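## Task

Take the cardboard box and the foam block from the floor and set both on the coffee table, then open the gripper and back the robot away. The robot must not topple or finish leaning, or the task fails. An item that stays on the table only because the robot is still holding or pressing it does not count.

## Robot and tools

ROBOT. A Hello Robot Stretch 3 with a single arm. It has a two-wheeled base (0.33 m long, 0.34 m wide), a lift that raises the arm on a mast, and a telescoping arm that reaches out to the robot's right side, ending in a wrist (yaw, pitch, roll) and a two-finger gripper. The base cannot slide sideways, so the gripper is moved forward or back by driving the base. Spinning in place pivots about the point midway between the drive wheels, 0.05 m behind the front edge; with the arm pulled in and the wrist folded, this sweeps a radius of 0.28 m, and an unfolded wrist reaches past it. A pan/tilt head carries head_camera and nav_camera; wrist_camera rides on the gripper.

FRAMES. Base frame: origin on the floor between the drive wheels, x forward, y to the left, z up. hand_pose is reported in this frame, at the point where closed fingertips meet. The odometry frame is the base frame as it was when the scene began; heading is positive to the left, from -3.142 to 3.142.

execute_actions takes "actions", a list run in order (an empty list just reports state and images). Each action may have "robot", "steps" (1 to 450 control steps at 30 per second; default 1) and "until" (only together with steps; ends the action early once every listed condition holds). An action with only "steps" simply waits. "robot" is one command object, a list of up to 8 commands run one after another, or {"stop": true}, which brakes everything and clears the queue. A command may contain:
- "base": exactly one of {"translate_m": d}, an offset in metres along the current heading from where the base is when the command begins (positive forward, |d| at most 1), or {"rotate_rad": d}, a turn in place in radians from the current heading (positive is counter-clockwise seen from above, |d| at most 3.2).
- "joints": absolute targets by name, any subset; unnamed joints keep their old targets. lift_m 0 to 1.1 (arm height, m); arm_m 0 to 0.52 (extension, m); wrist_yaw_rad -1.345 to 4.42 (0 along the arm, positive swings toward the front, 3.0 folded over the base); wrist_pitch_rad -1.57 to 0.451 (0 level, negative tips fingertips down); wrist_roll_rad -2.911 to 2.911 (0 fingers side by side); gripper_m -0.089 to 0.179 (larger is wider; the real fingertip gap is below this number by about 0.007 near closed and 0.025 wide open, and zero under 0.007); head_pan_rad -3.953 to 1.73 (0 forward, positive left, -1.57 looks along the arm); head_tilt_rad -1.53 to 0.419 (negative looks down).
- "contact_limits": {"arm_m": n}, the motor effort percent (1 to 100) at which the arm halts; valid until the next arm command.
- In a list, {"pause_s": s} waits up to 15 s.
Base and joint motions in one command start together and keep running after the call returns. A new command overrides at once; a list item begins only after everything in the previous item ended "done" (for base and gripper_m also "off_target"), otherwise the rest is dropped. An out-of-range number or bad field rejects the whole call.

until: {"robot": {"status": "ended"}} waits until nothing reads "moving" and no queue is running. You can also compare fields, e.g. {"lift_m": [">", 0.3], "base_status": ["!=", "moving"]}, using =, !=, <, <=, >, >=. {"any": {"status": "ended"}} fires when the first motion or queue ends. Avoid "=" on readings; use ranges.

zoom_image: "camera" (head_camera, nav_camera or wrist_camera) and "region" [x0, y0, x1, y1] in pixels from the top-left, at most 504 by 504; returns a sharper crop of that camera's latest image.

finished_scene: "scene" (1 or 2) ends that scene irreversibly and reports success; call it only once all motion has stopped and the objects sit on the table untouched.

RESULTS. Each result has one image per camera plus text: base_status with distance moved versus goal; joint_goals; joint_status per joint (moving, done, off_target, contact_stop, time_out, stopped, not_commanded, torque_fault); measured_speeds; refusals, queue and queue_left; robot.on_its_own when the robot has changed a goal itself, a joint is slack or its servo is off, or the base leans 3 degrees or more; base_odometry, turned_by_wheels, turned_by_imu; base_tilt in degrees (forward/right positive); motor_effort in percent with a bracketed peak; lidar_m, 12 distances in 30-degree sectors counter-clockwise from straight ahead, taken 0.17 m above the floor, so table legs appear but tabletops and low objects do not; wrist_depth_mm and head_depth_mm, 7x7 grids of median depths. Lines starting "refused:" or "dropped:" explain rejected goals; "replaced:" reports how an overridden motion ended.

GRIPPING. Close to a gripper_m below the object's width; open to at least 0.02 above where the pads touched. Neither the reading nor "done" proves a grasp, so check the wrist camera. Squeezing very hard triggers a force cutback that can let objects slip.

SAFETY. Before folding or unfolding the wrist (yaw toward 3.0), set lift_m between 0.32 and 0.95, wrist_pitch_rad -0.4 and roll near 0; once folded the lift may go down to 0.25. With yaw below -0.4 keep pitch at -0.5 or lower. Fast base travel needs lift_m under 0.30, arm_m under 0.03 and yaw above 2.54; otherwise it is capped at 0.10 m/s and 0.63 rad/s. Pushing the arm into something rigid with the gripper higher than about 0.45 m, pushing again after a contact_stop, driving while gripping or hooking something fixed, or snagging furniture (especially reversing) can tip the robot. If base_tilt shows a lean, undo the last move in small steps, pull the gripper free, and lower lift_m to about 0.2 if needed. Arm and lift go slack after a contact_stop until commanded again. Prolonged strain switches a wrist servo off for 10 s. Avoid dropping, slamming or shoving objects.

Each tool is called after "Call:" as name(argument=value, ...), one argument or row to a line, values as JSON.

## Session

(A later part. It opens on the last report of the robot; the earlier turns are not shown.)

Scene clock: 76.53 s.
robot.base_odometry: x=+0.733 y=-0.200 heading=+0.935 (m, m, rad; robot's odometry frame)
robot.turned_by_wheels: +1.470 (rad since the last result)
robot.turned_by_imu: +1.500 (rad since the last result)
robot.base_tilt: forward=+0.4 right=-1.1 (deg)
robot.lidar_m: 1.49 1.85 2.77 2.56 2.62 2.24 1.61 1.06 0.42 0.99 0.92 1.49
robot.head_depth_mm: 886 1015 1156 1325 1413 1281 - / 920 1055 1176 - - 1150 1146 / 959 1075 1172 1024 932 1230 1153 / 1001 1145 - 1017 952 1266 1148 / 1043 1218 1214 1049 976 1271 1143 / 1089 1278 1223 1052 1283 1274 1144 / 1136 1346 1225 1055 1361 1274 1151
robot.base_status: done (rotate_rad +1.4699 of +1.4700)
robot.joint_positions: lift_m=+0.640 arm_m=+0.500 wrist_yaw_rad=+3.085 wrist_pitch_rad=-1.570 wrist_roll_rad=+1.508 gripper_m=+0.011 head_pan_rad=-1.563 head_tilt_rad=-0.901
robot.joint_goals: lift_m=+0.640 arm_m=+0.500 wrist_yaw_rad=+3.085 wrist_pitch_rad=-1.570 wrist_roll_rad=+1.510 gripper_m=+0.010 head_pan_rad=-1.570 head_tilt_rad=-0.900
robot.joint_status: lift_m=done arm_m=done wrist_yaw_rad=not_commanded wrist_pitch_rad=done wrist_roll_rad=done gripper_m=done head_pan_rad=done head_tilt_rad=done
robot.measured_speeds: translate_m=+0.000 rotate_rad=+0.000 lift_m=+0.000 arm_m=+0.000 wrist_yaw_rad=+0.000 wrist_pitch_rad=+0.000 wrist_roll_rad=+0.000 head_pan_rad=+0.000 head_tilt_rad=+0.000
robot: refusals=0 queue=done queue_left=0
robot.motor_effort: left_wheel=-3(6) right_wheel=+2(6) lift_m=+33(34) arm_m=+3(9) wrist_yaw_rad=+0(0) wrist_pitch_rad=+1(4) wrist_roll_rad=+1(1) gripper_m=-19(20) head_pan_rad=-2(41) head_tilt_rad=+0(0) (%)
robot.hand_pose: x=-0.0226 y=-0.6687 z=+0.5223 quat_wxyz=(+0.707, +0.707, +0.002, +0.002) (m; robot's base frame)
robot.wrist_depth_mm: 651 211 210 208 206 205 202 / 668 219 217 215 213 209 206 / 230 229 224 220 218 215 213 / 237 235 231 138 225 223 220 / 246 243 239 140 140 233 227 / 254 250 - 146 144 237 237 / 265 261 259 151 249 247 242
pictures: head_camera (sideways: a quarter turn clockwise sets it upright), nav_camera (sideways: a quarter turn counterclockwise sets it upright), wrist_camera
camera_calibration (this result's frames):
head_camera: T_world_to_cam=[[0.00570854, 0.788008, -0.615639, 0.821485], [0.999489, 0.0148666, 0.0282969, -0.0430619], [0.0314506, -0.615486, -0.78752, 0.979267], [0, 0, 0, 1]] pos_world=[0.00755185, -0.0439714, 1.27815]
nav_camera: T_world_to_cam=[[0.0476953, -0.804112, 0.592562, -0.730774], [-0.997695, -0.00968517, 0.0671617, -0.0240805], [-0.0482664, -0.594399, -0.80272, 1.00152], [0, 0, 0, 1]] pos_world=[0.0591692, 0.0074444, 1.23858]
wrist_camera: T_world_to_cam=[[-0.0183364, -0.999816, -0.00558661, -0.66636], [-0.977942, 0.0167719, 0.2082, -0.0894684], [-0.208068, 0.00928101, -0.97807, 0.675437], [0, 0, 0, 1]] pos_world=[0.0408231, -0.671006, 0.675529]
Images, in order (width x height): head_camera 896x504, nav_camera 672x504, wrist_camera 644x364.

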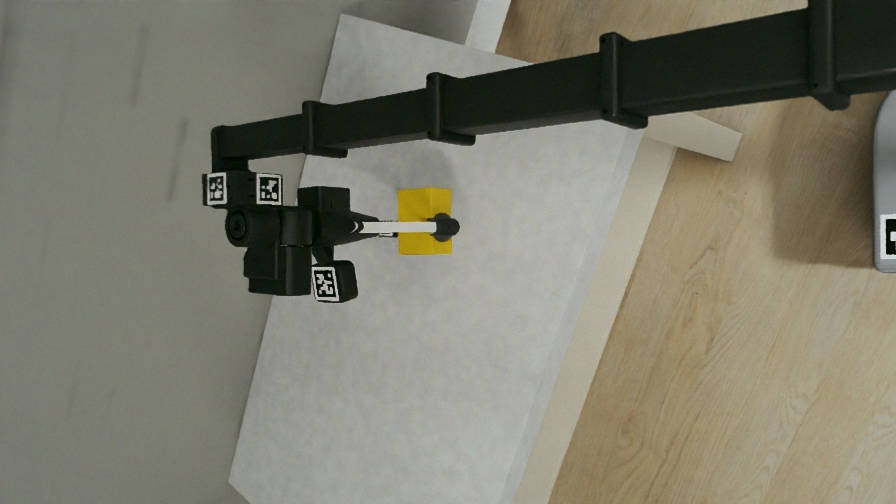

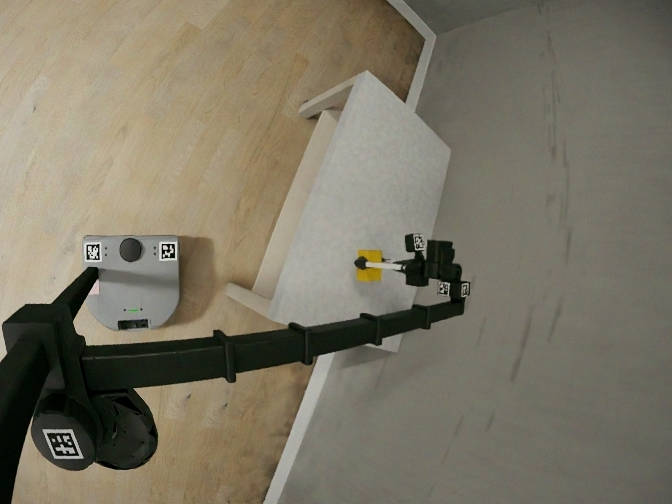

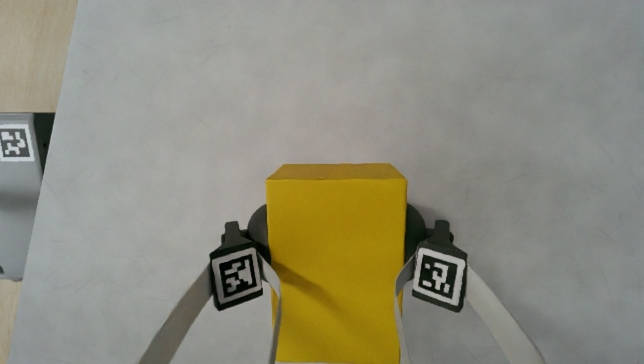

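Call:
execute_actions(
  actions=[
    {"robot":{"joints":{"lift_m":0.599}},"steps":100,"until":{"robot":{"status":"ended"}}},
    {"robot":{"joints":{"gripper_m":0.11}},"steps":60,"until":{"robot":{"gripper_m":[">",0.1]}}},
    {"robot":{"joints":{"lift_m":0.665}},"steps":100,"until":{"robot":{"lift_m":[">",0.655]}}},
    {"robot":{"base":{"rotate_rad":-0.4},"joints":{"arm_m":0.027,"head_pan_rad":-2.4,"head_tilt_rad":-1.0}},"steps":100,"until":{"robot":{"base_status":["!=","moving"]}}},
    {"robot":{"base":{"translate_m":-1.0},"joints":{"gripper_m":0.0}},"steps":100,"until":{"robot":{"arm_m":["<",0.12]}}},
    {"robot":{"joints":{"lift_m":0.296}},"steps":200,"until":{"robot":{"translate_m":["<",-0.25]}}},
    {"robot":{"base":{"translate_m":-1.0}},"steps":400,"until":{"robot":{"base_status":["!=","moving"]}}},
  ],
)

Scene clock: 98.47 s.
robot.base_odometry: x=-0.343 y=-0.838 heading=+0.535 (m, m, rad; robot's odometry frame)
robot.turned_by_wheels: -0.400 (rad since the last result)
robot.turned_by_imu: -0.412 (rad since the last result)
robot.base_tilt: forward=+0.2 right=-1.0 (deg)
robot.lidar_m: 2.12 2.81 2.88 2.46 1.63 1.48 0.98 1.41 1.01 0.99 1.03 1.31
robot.head_depth_mm: 1515 1733 1692 1510 1356 1229 - / 1637 1835 1700 1502 1355 1228 - / 1651 1870 1704 1518 1360 1249 - / 1456 1714 1710 1516 1342 1256 - / 1288 1484 1680 1520 1362 1254 - / 1165 1324 1546 1525 1365 1242 1107 / 1068 1199 1369 1505 1365 1239 1133
robot.base_status: done (translate_m -1.0000 of -1.0000)
robot.joint_positions: lift_m=+0.296 arm_m=+0.027 wrist_yaw_rad=+3.085 wrist_pitch_rad=-1.569 wrist_roll_rad=+1.508 gripper_m=+0.000 head_pan_rad=-2.393 head_tilt_rad=-0.988
robot.joint_goals: lift_m=+0.296 arm_m=+0.027 wrist_yaw_rad=+3.085 wrist_pitch_rad=-1.570 wrist_roll_rad=+1.510 gripper_m=+0.000 head_pan_rad=-2.400 head_tilt_rad=-1.000
robot.joint_status: lift_m=done arm_m=done wrist_yaw_rad=not_commanded wrist_pitch_rad=done wrist_roll_rad=done gripper_m=done head_pan_rad=done head_tilt_rad=done
robot.measured_speeds: translate_m=+0.000 rotate_rad=+0.000 lift_m=+0.000 arm_m=+0.000 wrist_yaw_rad=+0.000 wrist_pitch_rad=+0.000 wrist_roll_rad=+0.000 head_pan_rad=+0.000 head_tilt_rad=+0.000
robot: refusals=0 queue=done queue_left=0
robot.motor_effort: left_wheel=+3(6) right_wheel=-2(6) lift_m=+26(35) arm_m=-3(1) wrist_yaw_rad=+1(1) wrist_pitch_rad=+1(0) wrist_roll_rad=+1(1) gripper_m=-2(85) head_pan_rad=-3(39) head_tilt_rad=-5(12) (%)
robot.hand_pose: x=-0.0226 y=-0.1962 z=+0.1786 quat_wxyz=(+0.707, +0.707, +0.002, +0.002) (m; robot's base frame)
robot.wrist_depth_mm: 319 316 313 307 303 299 296 / 328 321 320 318 311 311 309 / - - - 327 324 320 315 / - - - 336 334 331 327 / - - - - 345 343 340 / - - - - 357 354 352 / - - - 375 377 370 355
pictures: head_camera (sideways: a quarter turn clockwise sets it upright), nav_camera (sideways: a quarter turn counterclockwise sets it upright), wrist_camera
camera_calibration (this result's frames):
head_camera: T_world_to_cam=[[0.622339, 0.561941, -0.5449, 0.725563], [0.683675, -0.729217, 0.0288136, -0.0418049], [-0.381159, -0.390466, -0.838006, 1.04742], [0, 0, 0, 1]] pos_world=[-0.0237327, -0.0292272, 1.27431]
nav_camera: T_world_to_cam=[[-0.596668, -0.610812, 0.520476, -0.632933], [-0.684728, 0.725737, 0.0667331, -0.0254241], [-0.41849, -0.316567, -0.851264, 1.06688], [0, 0, 0, 1]] pos_world=[0.0514199, -0.0304119, 1.23932]
wrist_camera: T_world_to_cam=[[-0.018336, -0.999815, -0.00584378, -0.195804], [-0.977946, 0.016718, 0.20819, -0.0258304], [-0.208054, 0.00953226, -0.978071, 0.334893], [0, 0, 0, 1]] pos_world=[0.0408247, -0.198528, 0.331782]
Images, in order (width x height): head_camera 896x504, nav_camera 672x504, wrist_camera 644x364.

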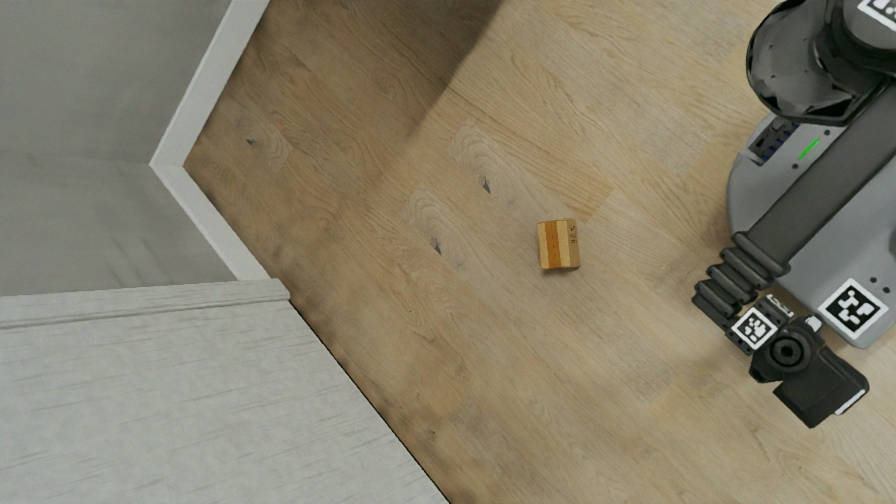

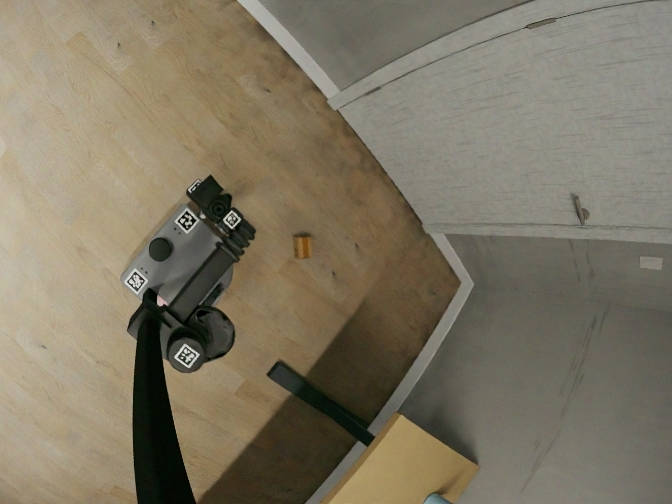

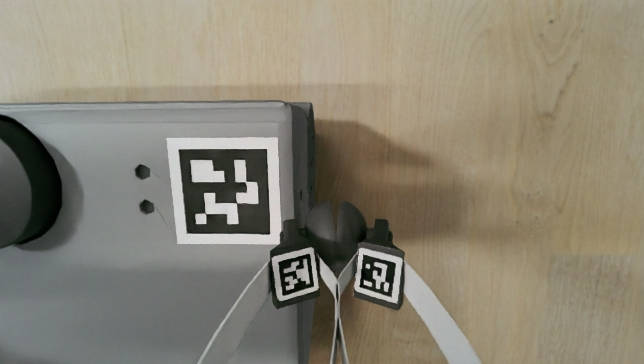

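Call:
execute_actions(
  actions=[
    {"robot":{"base":{"rotate_rad":-0.765},"joints":{"arm_m":0.416,"head_pan_rad":0.3,"head_tilt_rad":-0.6}},"steps":450,"until":{"robot":{"arm_m":[">",0.1]}}},
    {"robot":{"joints":{"gripper_m":0.15,"lift_m":0.23}},"steps":150,"until":{"robot":{"status":"ended"}}},
  ],
)

Scene clock: 106.23 s.
robot.base_odometry: x=-0.343 y=-0.838 heading=-0.230 (m, m, rad; robot's odometry frame)
robot.turned_by_wheels: -0.765 (rad since the last result)
robot.turned_by_imu: -0.780 (rad since the last result)
robot.base_tilt: forward=+0.4 right=-1.1 (deg)
robot.lidar_m: 1.15 1.31 2.74 3.13 2.73 2.47 1.62 0.98 1.43 1.12 0.96 0.99
robot.head_depth_mm: 1212 1298 1397 1501 1622 1478 1267 / 1367 1483 1601 1745 1748 1480 1273 / 1560 1715 1787 1903 1781 1480 1268 / 1832 2030 1925 1841 1785 1480 1269 / 2216 2508 1935 1624 1733 1479 1271 / 2761 3182 2052 2141 1783 1484 1276 / 2914 3156 2767 2242 1789 1485 1278
robot.base_status: done (rotate_rad -0.7649 of -0.7650)
robot.joint_positions: lift_m=+0.230 arm_m=+0.416 wrist_yaw_rad=+3.085 wrist_pitch_rad=-1.569 wrist_roll_rad=+1.508 gripper_m=+0.150 head_pan_rad=+0.293 head_tilt_rad=-0.606
robot.joint_goals: lift_m=+0.230 arm_m=+0.416 wrist_yaw_rad=+3.085 wrist_pitch_rad=-1.570 wrist_roll_rad=+1.510 gripper_m=+0.150 head_pan_rad=+0.300 head_tilt_rad=-0.600
robot.joint_status: lift_m=done arm_m=done wrist_yaw_rad=not_commanded wrist_pitch_rad=done wrist_roll_rad=done gripper_m=done head_pan_rad=done head_tilt_rad=done
robot.measured_speeds: translate_m=+0.000 rotate_rad=+0.000 lift_m=+0.000 arm_m=+0.000 wrist_yaw_rad=+0.000 wrist_pitch_rad=+0.000 wrist_roll_rad=+0.000 head_pan_rad=+0.000 head_tilt_rad=+0.000
robot: refusals=0 queue=done queue_left=0
robot.motor_effort: left_wheel=+3(8) right_wheel=-2(7) lift_m=+26(27) arm_m=+3(1) wrist_yaw_rad=+0(1) wrist_pitch_rad=+0(0) wrist_roll_rad=+1(1) gripper_m=-1(86) head_pan_rad=+3(39) head_tilt_rad=+2(18) (%)
robot.hand_pose: x=-0.0226 y=-0.5847 z=+0.1126 quat_wxyz=(+0.707, +0.707, +0.002, +0.002) (m; robot's base frame)
robot.wrist_depth_mm: 254 253 248 245 243 242 237 / 261 258 258 254 251 249 247 / 269 266 266 259 259 255 253 / 280 278 274 220 267 266 260 / 289 286 285 226 275 268 271 / 304 - 295 287 291 284 276 / 311 309 304 300 295 289 287
pictures: head_camera (sideways: a quarter turn clockwise sets it upright), nav_camera (sideways: a quarter turn counterclockwise sets it upright), wrist_camera
camera_calibration (this result's frames):
head_camera: T_world_to_cam=[[-0.553557, -0.154596, -0.818336, 1.08906], [-0.302989, 0.952667, 0.024981, -0.0308102], [0.77574, 0.261775, -0.574196, 0.697266], [0, 0, 0, 1]] pos_world=[0.0526267, 0.0151901, 1.29236]
nav_camera: T_world_to_cam=[[0.559736, 0.212106, 0.801066, -1.00562], [0.271122, -0.960358, 0.0648398, -0.028823], [0.783063, 0.180894, -0.595054, 0.726358], [0, 0, 0, 1]] pos_world=[0.00190955, 0.0542232, 1.23966]
wrist_camera: T_world_to_cam=[[-0.0183868, -0.999813, -0.00595353, -0.584529], [-0.977946, 0.016745, 0.208186, -0.00557793], [-0.208047, 0.00965011, -0.978071, 0.27411], [0, 0, 0, 1]] pos_world=[0.0408252, -0.586972, 0.26578]
Images, in order (width x height): head_camera 896x504, nav_camera 672x504, wrist_camera 644x364.

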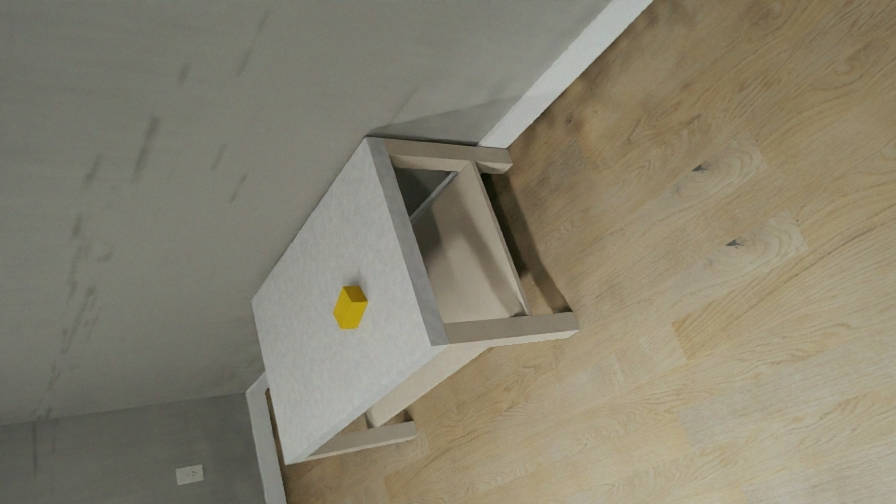

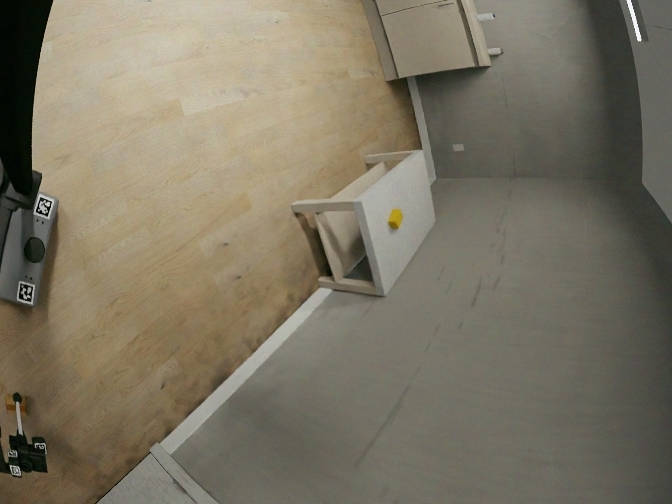

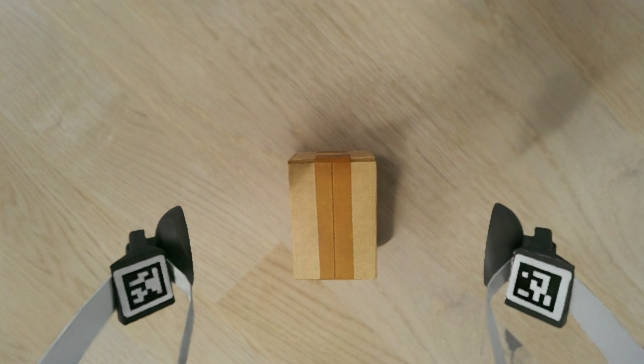

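Call:
execute_actions(
  actions=[
    {"robot":{"joints":{"lift_m":0.148}},"steps":100,"until":{"robot":{"status":"ended"}}},
    {"robot":{"joints":{"gripper_m":0.005}},"steps":75,"until":{"robot":{"gripper_m":["<",0.008]}}},
    {"steps":6},
    {"robot":{"joints":{"lift_m":0.296}},"steps":100,"until":{"robot":{"lift_m":[">",0.18]}}},
    {"robot":{"base":{"rotate_rad":0.775},"joints":{"arm_m":0.028,"head_pan_rad":-1.3,"head_tilt_rad":-0.9}},"steps":150,"until":{"robot":{"base_status":["!=","moving"]}}},
  ],
)

Call:
execute_actions(
  actions=[
    {"robot":{"base":{"translate_m":1.0}},"steps":450,"until":{"robot":{"translate_m":[">",0.365]}}},
    {"robot":{"base":{"translate_m":1.0}},"steps":450,"until":{"robot":{"translate_m":[">",0.45]}}},
    {"robot":{"joints":{"lift_m":0.64}},"steps":450,"until":{"robot":{"lift_m":[">",0.625]}}},
    {"robot":{"joints":{"arm_m":0.37}},"steps":200,"until":{"robot":{"arm_m_status":["!=","moving"],"base_status":["!=","moving"]}}},
  ],
)

Scene clock: 119.47 s.
robot.base_odometry: x=-0.343 y=-0.838 heading=+0.545 (m, m, rad; robot's odometry frame)
robot.turned_by_wheels: +0.775 (rad since the last result)
robot.turned_by_imu: +0.791 (rad since the last result)
robot.base_tilt: forward=+0.2 right=-0.9 (deg)
robot.lidar_m: 2.13 2.82 2.87 2.47 1.64 1.48 0.98 1.40 1.00 0.31 1.03 1.30
robot.head_depth_mm: 880 1000 1159 1394 1423 1283 1142 / 901 1037 1221 1468 1422 1309 1143 / 926 1068 1260 1526 1429 1290 1127 / 950 1102 1316 1558 1426 1276 1147 / 978 1137 1361 1586 1432 1279 1148 / 1007 1174 1417 1605 1442 1278 1152 / 1035 1218 1479 1642 1438 1289 1155
robot.base_status: done (rotate_rad +0.7749 of +0.7750)
robot.joint_positions: lift_m=+0.296 arm_m=+0.177 wrist_yaw_rad=+3.085 wrist_pitch_rad=-1.568 wrist_roll_rad=+1.508 gripper_m=+0.006 head_pan_rad=-1.293 head_tilt_rad=-0.889
robot.joint_goals: lift_m=+0.296 arm_m=+0.028 wrist_yaw_rad=+3.085 wrist_pitch_rad=-1.570 wrist_roll_rad=+1.510 gripper_m=+0.005 head_pan_rad=-1.300 head_tilt_rad=-0.900
robot.joint_status: lift_m=moving arm_m=moving wrist_yaw_rad=not_commanded wrist_pitch_rad=done wrist_roll_rad=done gripper_m=done head_pan_rad=done head_tilt_rad=done
robot.measured_speeds: translate_m=+0.000 rotate_rad=+0.000 lift_m=+0.000 arm_m=-0.140 wrist_yaw_rad=+0.000 wrist_pitch_rad=+0.000 wrist_roll_rad=+0.000 head_pan_rad=+0.000 head_tilt_rad=+0.000
robot: refusals=0 queue=running queue_left=0
robot.motor_effort: left_wheel=-1(5) right_wheel=+1(5) lift_m=+34(34) arm_m=-6(3) wrist_yaw_rad=+1(0) wrist_pitch_rad=+0(1) wrist_roll_rad=+1(1) gripper_m=-20(97) head_pan_rad=-3(41) head_tilt_rad=-4(22) (%)
robot.hand_pose: x=-0.0226 y=-0.3454 z=+0.1783 quat_wxyz=(+0.707, +0.708, +0.002, +0.002) (m; robot's base frame)
robot.wrist_depth_mm: 320 315 310 308 302 299 297 / 331 322 322 315 317 311 301 / - - 335 330 326 320 314 / - - 344 142 330 329 325 / - - 353 134 134 339 333 / - - - 139 139 348 345 / - - 381 144 369 368 361
pictures: head_camera (sideways: a quarter turn clockwise sets it upright), nav_camera (sideways: a quarter turn counterclockwise sets it upright), wrist_camera
camera_calibration (this result's frames):
head_camera: T_world_to_cam=[[-0.202748, 0.753533, -0.625365, 0.835429], [0.959152, 0.281481, 0.0282056, -0.0426975], [0.197282, -0.594102, -0.779822, 0.968246], [0, 0, 0, 1]] pos_world=[0.0193173, -0.0422679, 1.27871]
nav_camera: T_world_to_cam=[[0.258591, -0.75507, 0.602495, -0.745002], [-0.959131, -0.27487, 0.0671815, -0.0243426], [0.114881, -0.595245, -0.79529, 0.990862], [0, 0, 0, 1]] pos_world=[0.0554715, 0.0205857, 1.23852]
wrist_camera: T_world_to_cam=[[-0.0183811, -0.999807, -0.0069241, -0.34471], [-0.977958, 0.0165379, 0.208148, -0.0233162], [-0.207993, 0.0105975, -0.978073, 0.336402], [0, 0, 0, 1]] pos_world=[0.0408309, -0.347823, 0.331492]
Images, in order (width x height): head_camera 896x504, nav_camera 672x504, wrist_camera 644x364.

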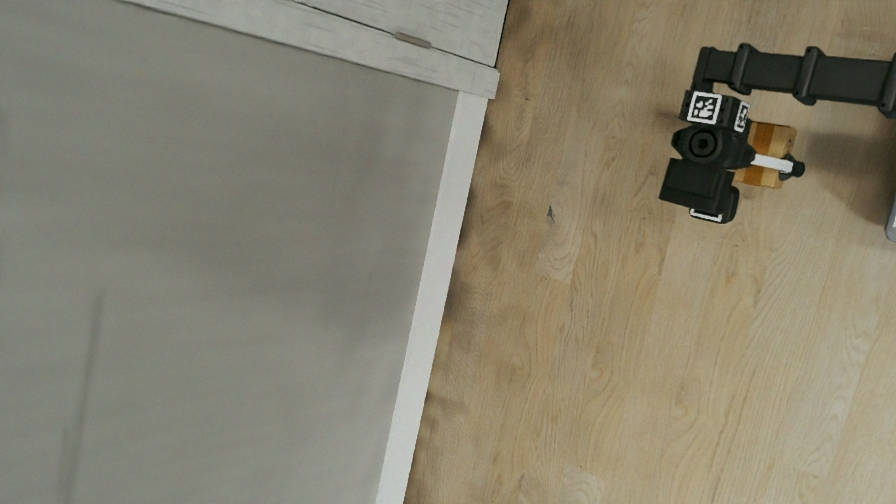

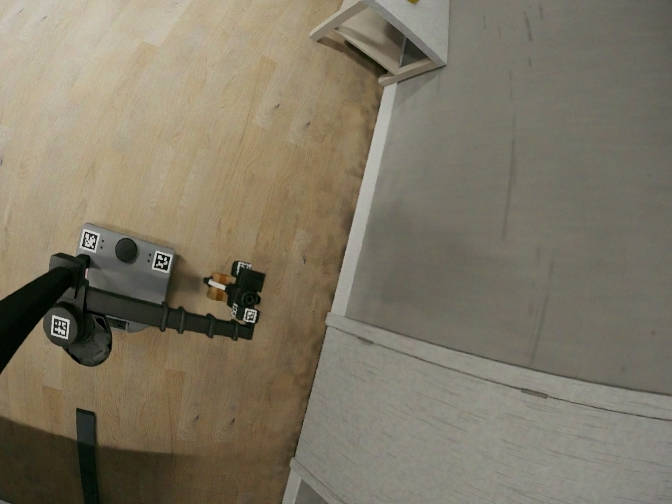

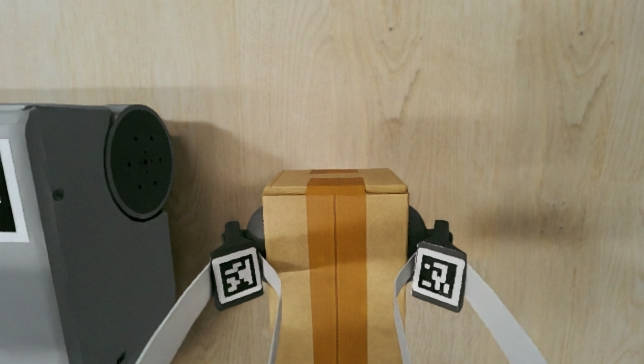

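Scene clock: 130.37 s.
robot.base_odometry: x=+0.832 y=-0.126 heading=+0.545 (m, m, rad; robot's odometry frame)
robot.turned_by_wheels: +0.000 (rad since the last result)
robot.turned_by_imu: +0.003 (rad since the last result)
robot.base_tilt: forward=+0.3 right=-0.9 (deg)
robot.lidar_m: 1.36 1.41 1.90 2.73 2.57 2.68 2.36 1.41 0.45 0.44 1.04 0.82
robot.head_depth_mm: 892 1017 1156 1048 937 1228 1143 / 911 1045 1199 1013 892 1167 1148 / 936 1079 1203 1000 926 1230 1144 / 962 1113 1225 1060 944 1259 1143 / 988 1149 1236 1062 962 1276 1149 / 1017 1188 1235 1061 986 1271 1152 / 1049 1232 1245 1067 1246 1282 1154
robot.base_status: done (translate_m +1.0000 of +1.0000)
robot.joint_positions: lift_m=+0.640 arm_m=+0.370 wrist_yaw_rad=+3.085 wrist_pitch_rad=-1.569 wrist_roll_rad=+1.509 gripper_m=+0.006 head_pan_rad=-1.293 head_tilt_rad=-0.889
robot.joint_goals: lift_m=+0.640 arm_m=+0.370 wrist_yaw_rad=+3.085 wrist_pitch_rad=-1.570 wrist_roll_rad=+1.510 gripper_m=+0.005 head_pan_rad=-1.300 head_tilt_rad=-0.900
robot.joint_status: lift_m=done arm_m=done wrist_yaw_rad=not_commanded wrist_pitch_rad=done wrist_roll_rad=done gripper_m=done head_pan_rad=done head_tilt_rad=done
robot.measured_speeds: translate_m=+0.000 rotate_rad=+0.000 lift_m=+0.000 arm_m=+0.000 wrist_yaw_rad=+0.000 wrist_pitch_rad=+0.000 wrist_roll_rad=+0.000 head_pan_rad=+0.000 head_tilt_rad=+0.000
robot: refusals=0 queue=done queue_left=0
robot.motor_effort: left_wheel=-2(6) right_wheel=+2(5) lift_m=+33(35) arm_m=+3(5) wrist_yaw_rad=+0(1) wrist_pitch_rad=+0(5) wrist_roll_rad=+1(1) gripper_m=-20(22) head_pan_rad=-3(3) head_tilt_rad=-4(4) (%)
robot.hand_pose: x=-0.0226 y=-0.5386 z=+0.5223 quat_wxyz=(+0.707, +0.707, +0.001, +0.002) (m; robot's base frame)
robot.wrist_depth_mm: 648 663 210 209 206 163 160 / 688 659 217 216 212 189 207 / - 690 224 222 219 216 215 / - 696 232 142 223 225 220 / - 744 238 134 134 229 228 / 786 765 - 139 138 239 235 / 826 801 260 144 247 249 247
pictures: head_camera (sideways: a quarter turn clockwise sets it upright), nav_camera (sideways: a quarter turn counterclockwise sets it upright), wrist_camera
camera_calibration (this result's frames):
head_camera: T_world_to_cam=[[-0.202345, 0.75368, -0.625319, 0.835366], [0.959307, 0.280953, 0.028206, -0.042699], [0.196944, -0.594165, -0.77986, 0.968297], [0, 0, 0, 1]] pos_world=[0.0192938, -0.0422739, 1.27871]
nav_camera: T_world_to_cam=[[0.258187, -0.755246, 0.602448, -0.744937], [-0.959281, -0.274348, 0.0671814, -0.0243416], [0.114542, -0.595262, -0.795326, 0.990911], [0, 0, 0, 1]] pos_world=[0.0554818, 0.0205622, 1.23852]
wrist_camera: T_world_to_cam=[[-0.0192144, -0.999797, -0.00612658, -0.535974], [-0.977934, 0.0175185, 0.20818, -0.0912245], [-0.20803, 0.00999143, -0.978071, 0.674587], [0, 0, 0, 1]] pos_world=[0.0408242, -0.541007, 0.675501]
Images, in order (width x height): head_camera 896x504, nav_camera 672x504, wrist_camera 644x364.

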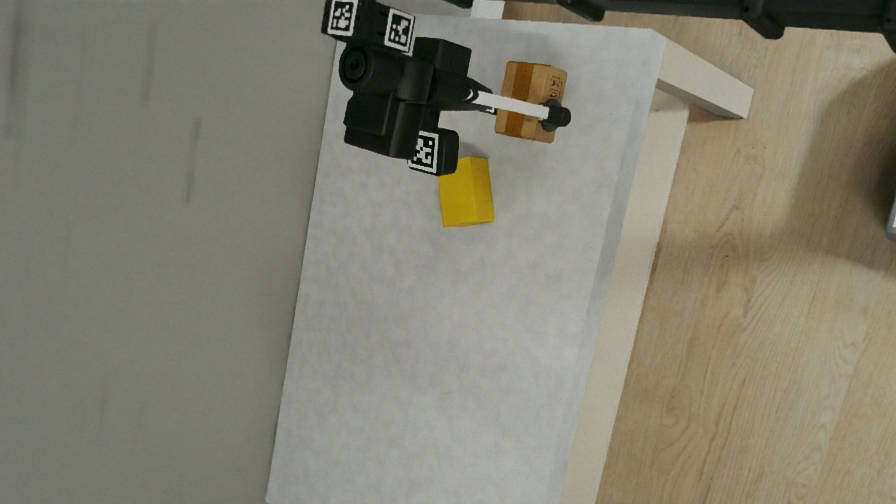

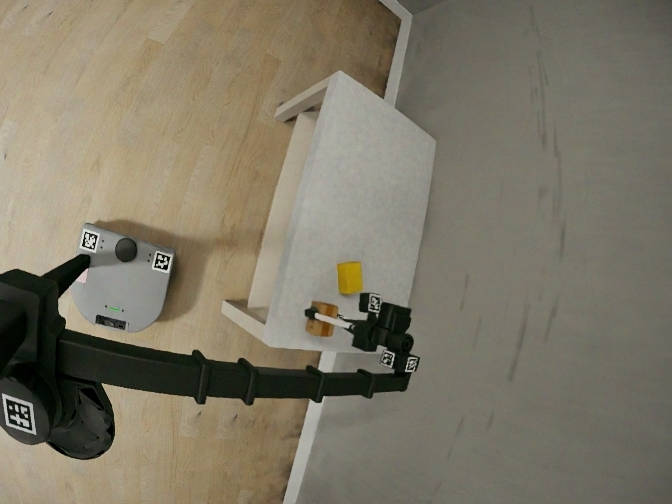

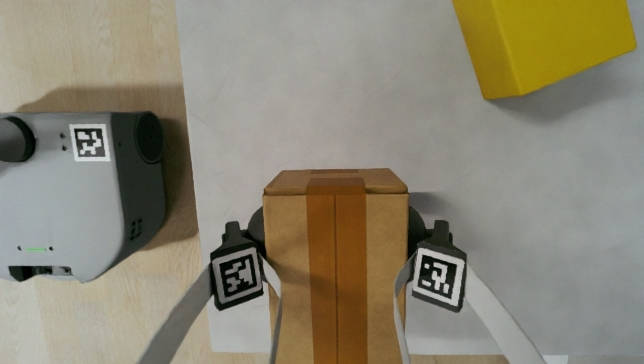

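Call:
execute_actions(
  actions=[
    {"robot":{"base":{"translate_m":0.02},"joints":{"lift_m":0.6,"arm_m":0.395,"head_pan_rad":-1.57}},"steps":100,"until":{"robot":{"status":"ended"}}},
    {"robot":{"joints":{"gripper_m":0.11}},"steps":60,"until":{"robot":{"gripper_m":[">",0.1]}}},
    {"robot":{"joints":{"lift_m":0.675}},"steps":100,"until":{"robot":{"lift_m":[">",0.665]}}},
    {"robot":{"joints":{"arm_m":0.03}},"steps":150,"until":{"robot":{"status":"ended"}}},
  ],
)

Scene clock: 141.77 s.
robot.base_odometry: x=+0.849 y=-0.115 heading=+0.545 (m, m, rad; robot's odometry frame)
robot.turned_by_wheels: +0.000 (rad since the last result)
robot.turned_by_imu: +0.000 (rad since the last result)
robot.base_tilt: forward=+0.3 right=-1.2 (deg)
robot.lidar_m: 1.35 1.39 1.87 2.76 2.58 2.70 2.38 1.41 0.45 0.46 1.04 0.80
robot.head_depth_mm: 920 1072 1268 1528 1419 - - / 925 1070 1267 1520 1379 - 1144 / 924 1069 1201 1054 943 - 1143 / 923 1068 1203 1058 927 - 1149 / 924 1076 1211 1060 947 1226 1152 / 925 1070 1210 1063 932 1242 1153 / 922 1074 1210 1071 929 1249 1154
robot.base_status: done (translate_m +0.0200 of +0.0200)
robot.joint_positions: lift_m=+0.675 arm_m=+0.030 wrist_yaw_rad=+3.085 wrist_pitch_rad=-1.569 wrist_roll_rad=+1.509 gripper_m=+0.110 head_pan_rad=-1.563 head_tilt_rad=-0.889
robot.joint_goals: lift_m=+0.675 arm_m=+0.030 wrist_yaw_rad=+3.085 wrist_pitch_rad=-1.570 wrist_roll_rad=+1.510 gripper_m=+0.110 head_pan_rad=-1.570 head_tilt_rad=-0.900
robot.joint_status: lift_m=done arm_m=done wrist_yaw_rad=not_commanded wrist_pitch_rad=done wrist_roll_rad=done gripper_m=done head_pan_rad=done head_tilt_rad=done
robot.measured_speeds: translate_m=+0.000 rotate_rad=+0.000 lift_m=+0.000 arm_m=+0.000 wrist_yaw_rad=+0.000 wrist_pitch_rad=+0.000 wrist_roll_rad=+0.000 head_pan_rad=+0.000 head_tilt_rad=+0.000
robot: refusals=0 queue=done queue_left=0
robot.motor_effort: left_wheel=-3(4) right_wheel=+2(5) lift_m=+32(34) arm_m=-3(3) wrist_yaw_rad=+1(0) wrist_pitch_rad=+0(0) wrist_roll_rad=+1(1) gripper_m=-1(82) head_pan_rad=-3(21) head_tilt_rad=-4(4) (%)
robot.hand_pose: x=-0.0226 y=-0.1991 z=+0.5573 quat_wxyz=(+0.707, +0.707, +0.001, +0.002) (m; robot's base frame)
robot.wrist_depth_mm: 693 692 674 669 655 646 505 / 690 708 715 679 679 659 522 / 725 735 - 702 708 541 292 / 752 - - 732 713 566 294 / 790 773 - 756 744 456 294 / 817 811 794 803 765 - 295 / 832 833 820 799 808 792 285
pictures: head_camera (sideways: a quarter turn clockwise sets it upright), nav_camera (sideways: a quarter turn counterclockwise sets it upright), wrist_camera
camera_calibration (this result's frames):
head_camera: T_world_to_cam=[[0.00570974, 0.78035, -0.625316, 0.834094], [0.999485, 0.0152892, 0.0282061, -0.0429441], [0.0315712, -0.625155, -0.779861, 0.969308], [0, 0, 0, 1]] pos_world=[0.00755735, -0.0442609, 1.27871]
nav_camera: T_world_to_cam=[[0.0476975, -0.796734, 0.602445, -0.74365], [-0.997701, -0.00892988, 0.0671814, -0.0241072], [-0.0481459, -0.604265, -0.795328, 0.991905], [0, 0, 0, 1]] pos_world=[0.0591747, 0.00666661, 1.23852]
wrist_camera: T_world_to_cam=[[-0.0192138, -0.999796, -0.00626643, -0.196271], [-0.977935, 0.0174889, 0.208174, -0.104466], [-0.208022, 0.010128, -0.978072, 0.70549], [0, 0, 0, 1]] pos_world=[0.040825, -0.201549, 0.710537]
Images, in order (width x height): head_camera 896x504, nav_camera 672x504, wrist_camera 644x364.

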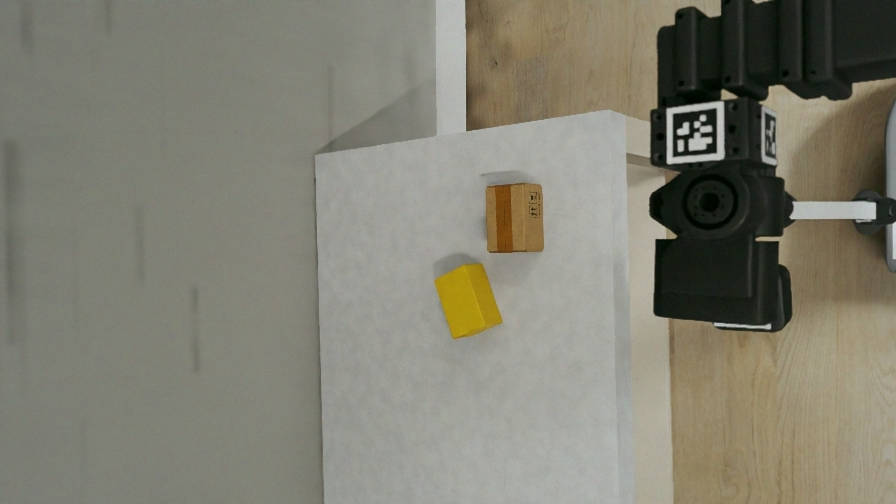

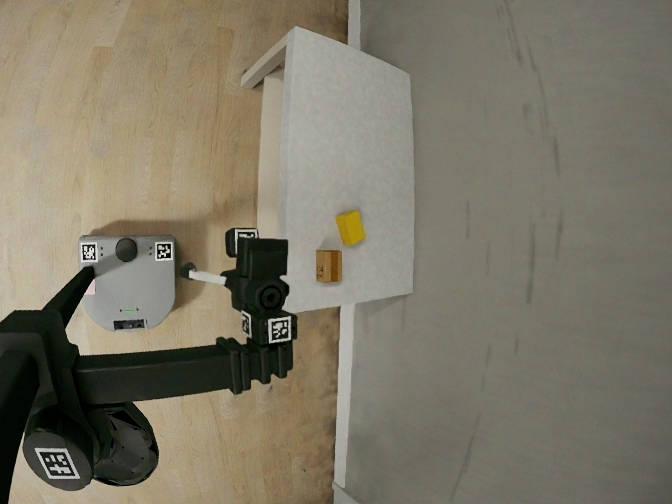

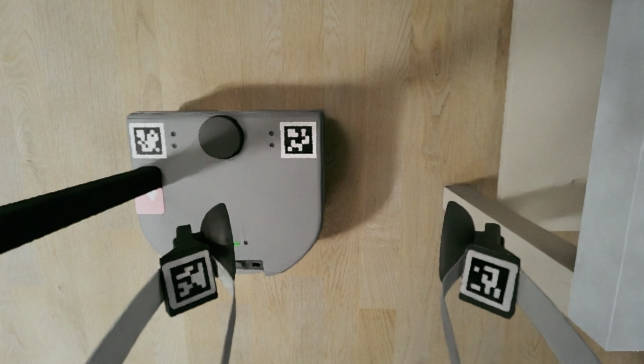

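Call:
finished_scene(
  scene=2,
)

The scene is finished: the task was done.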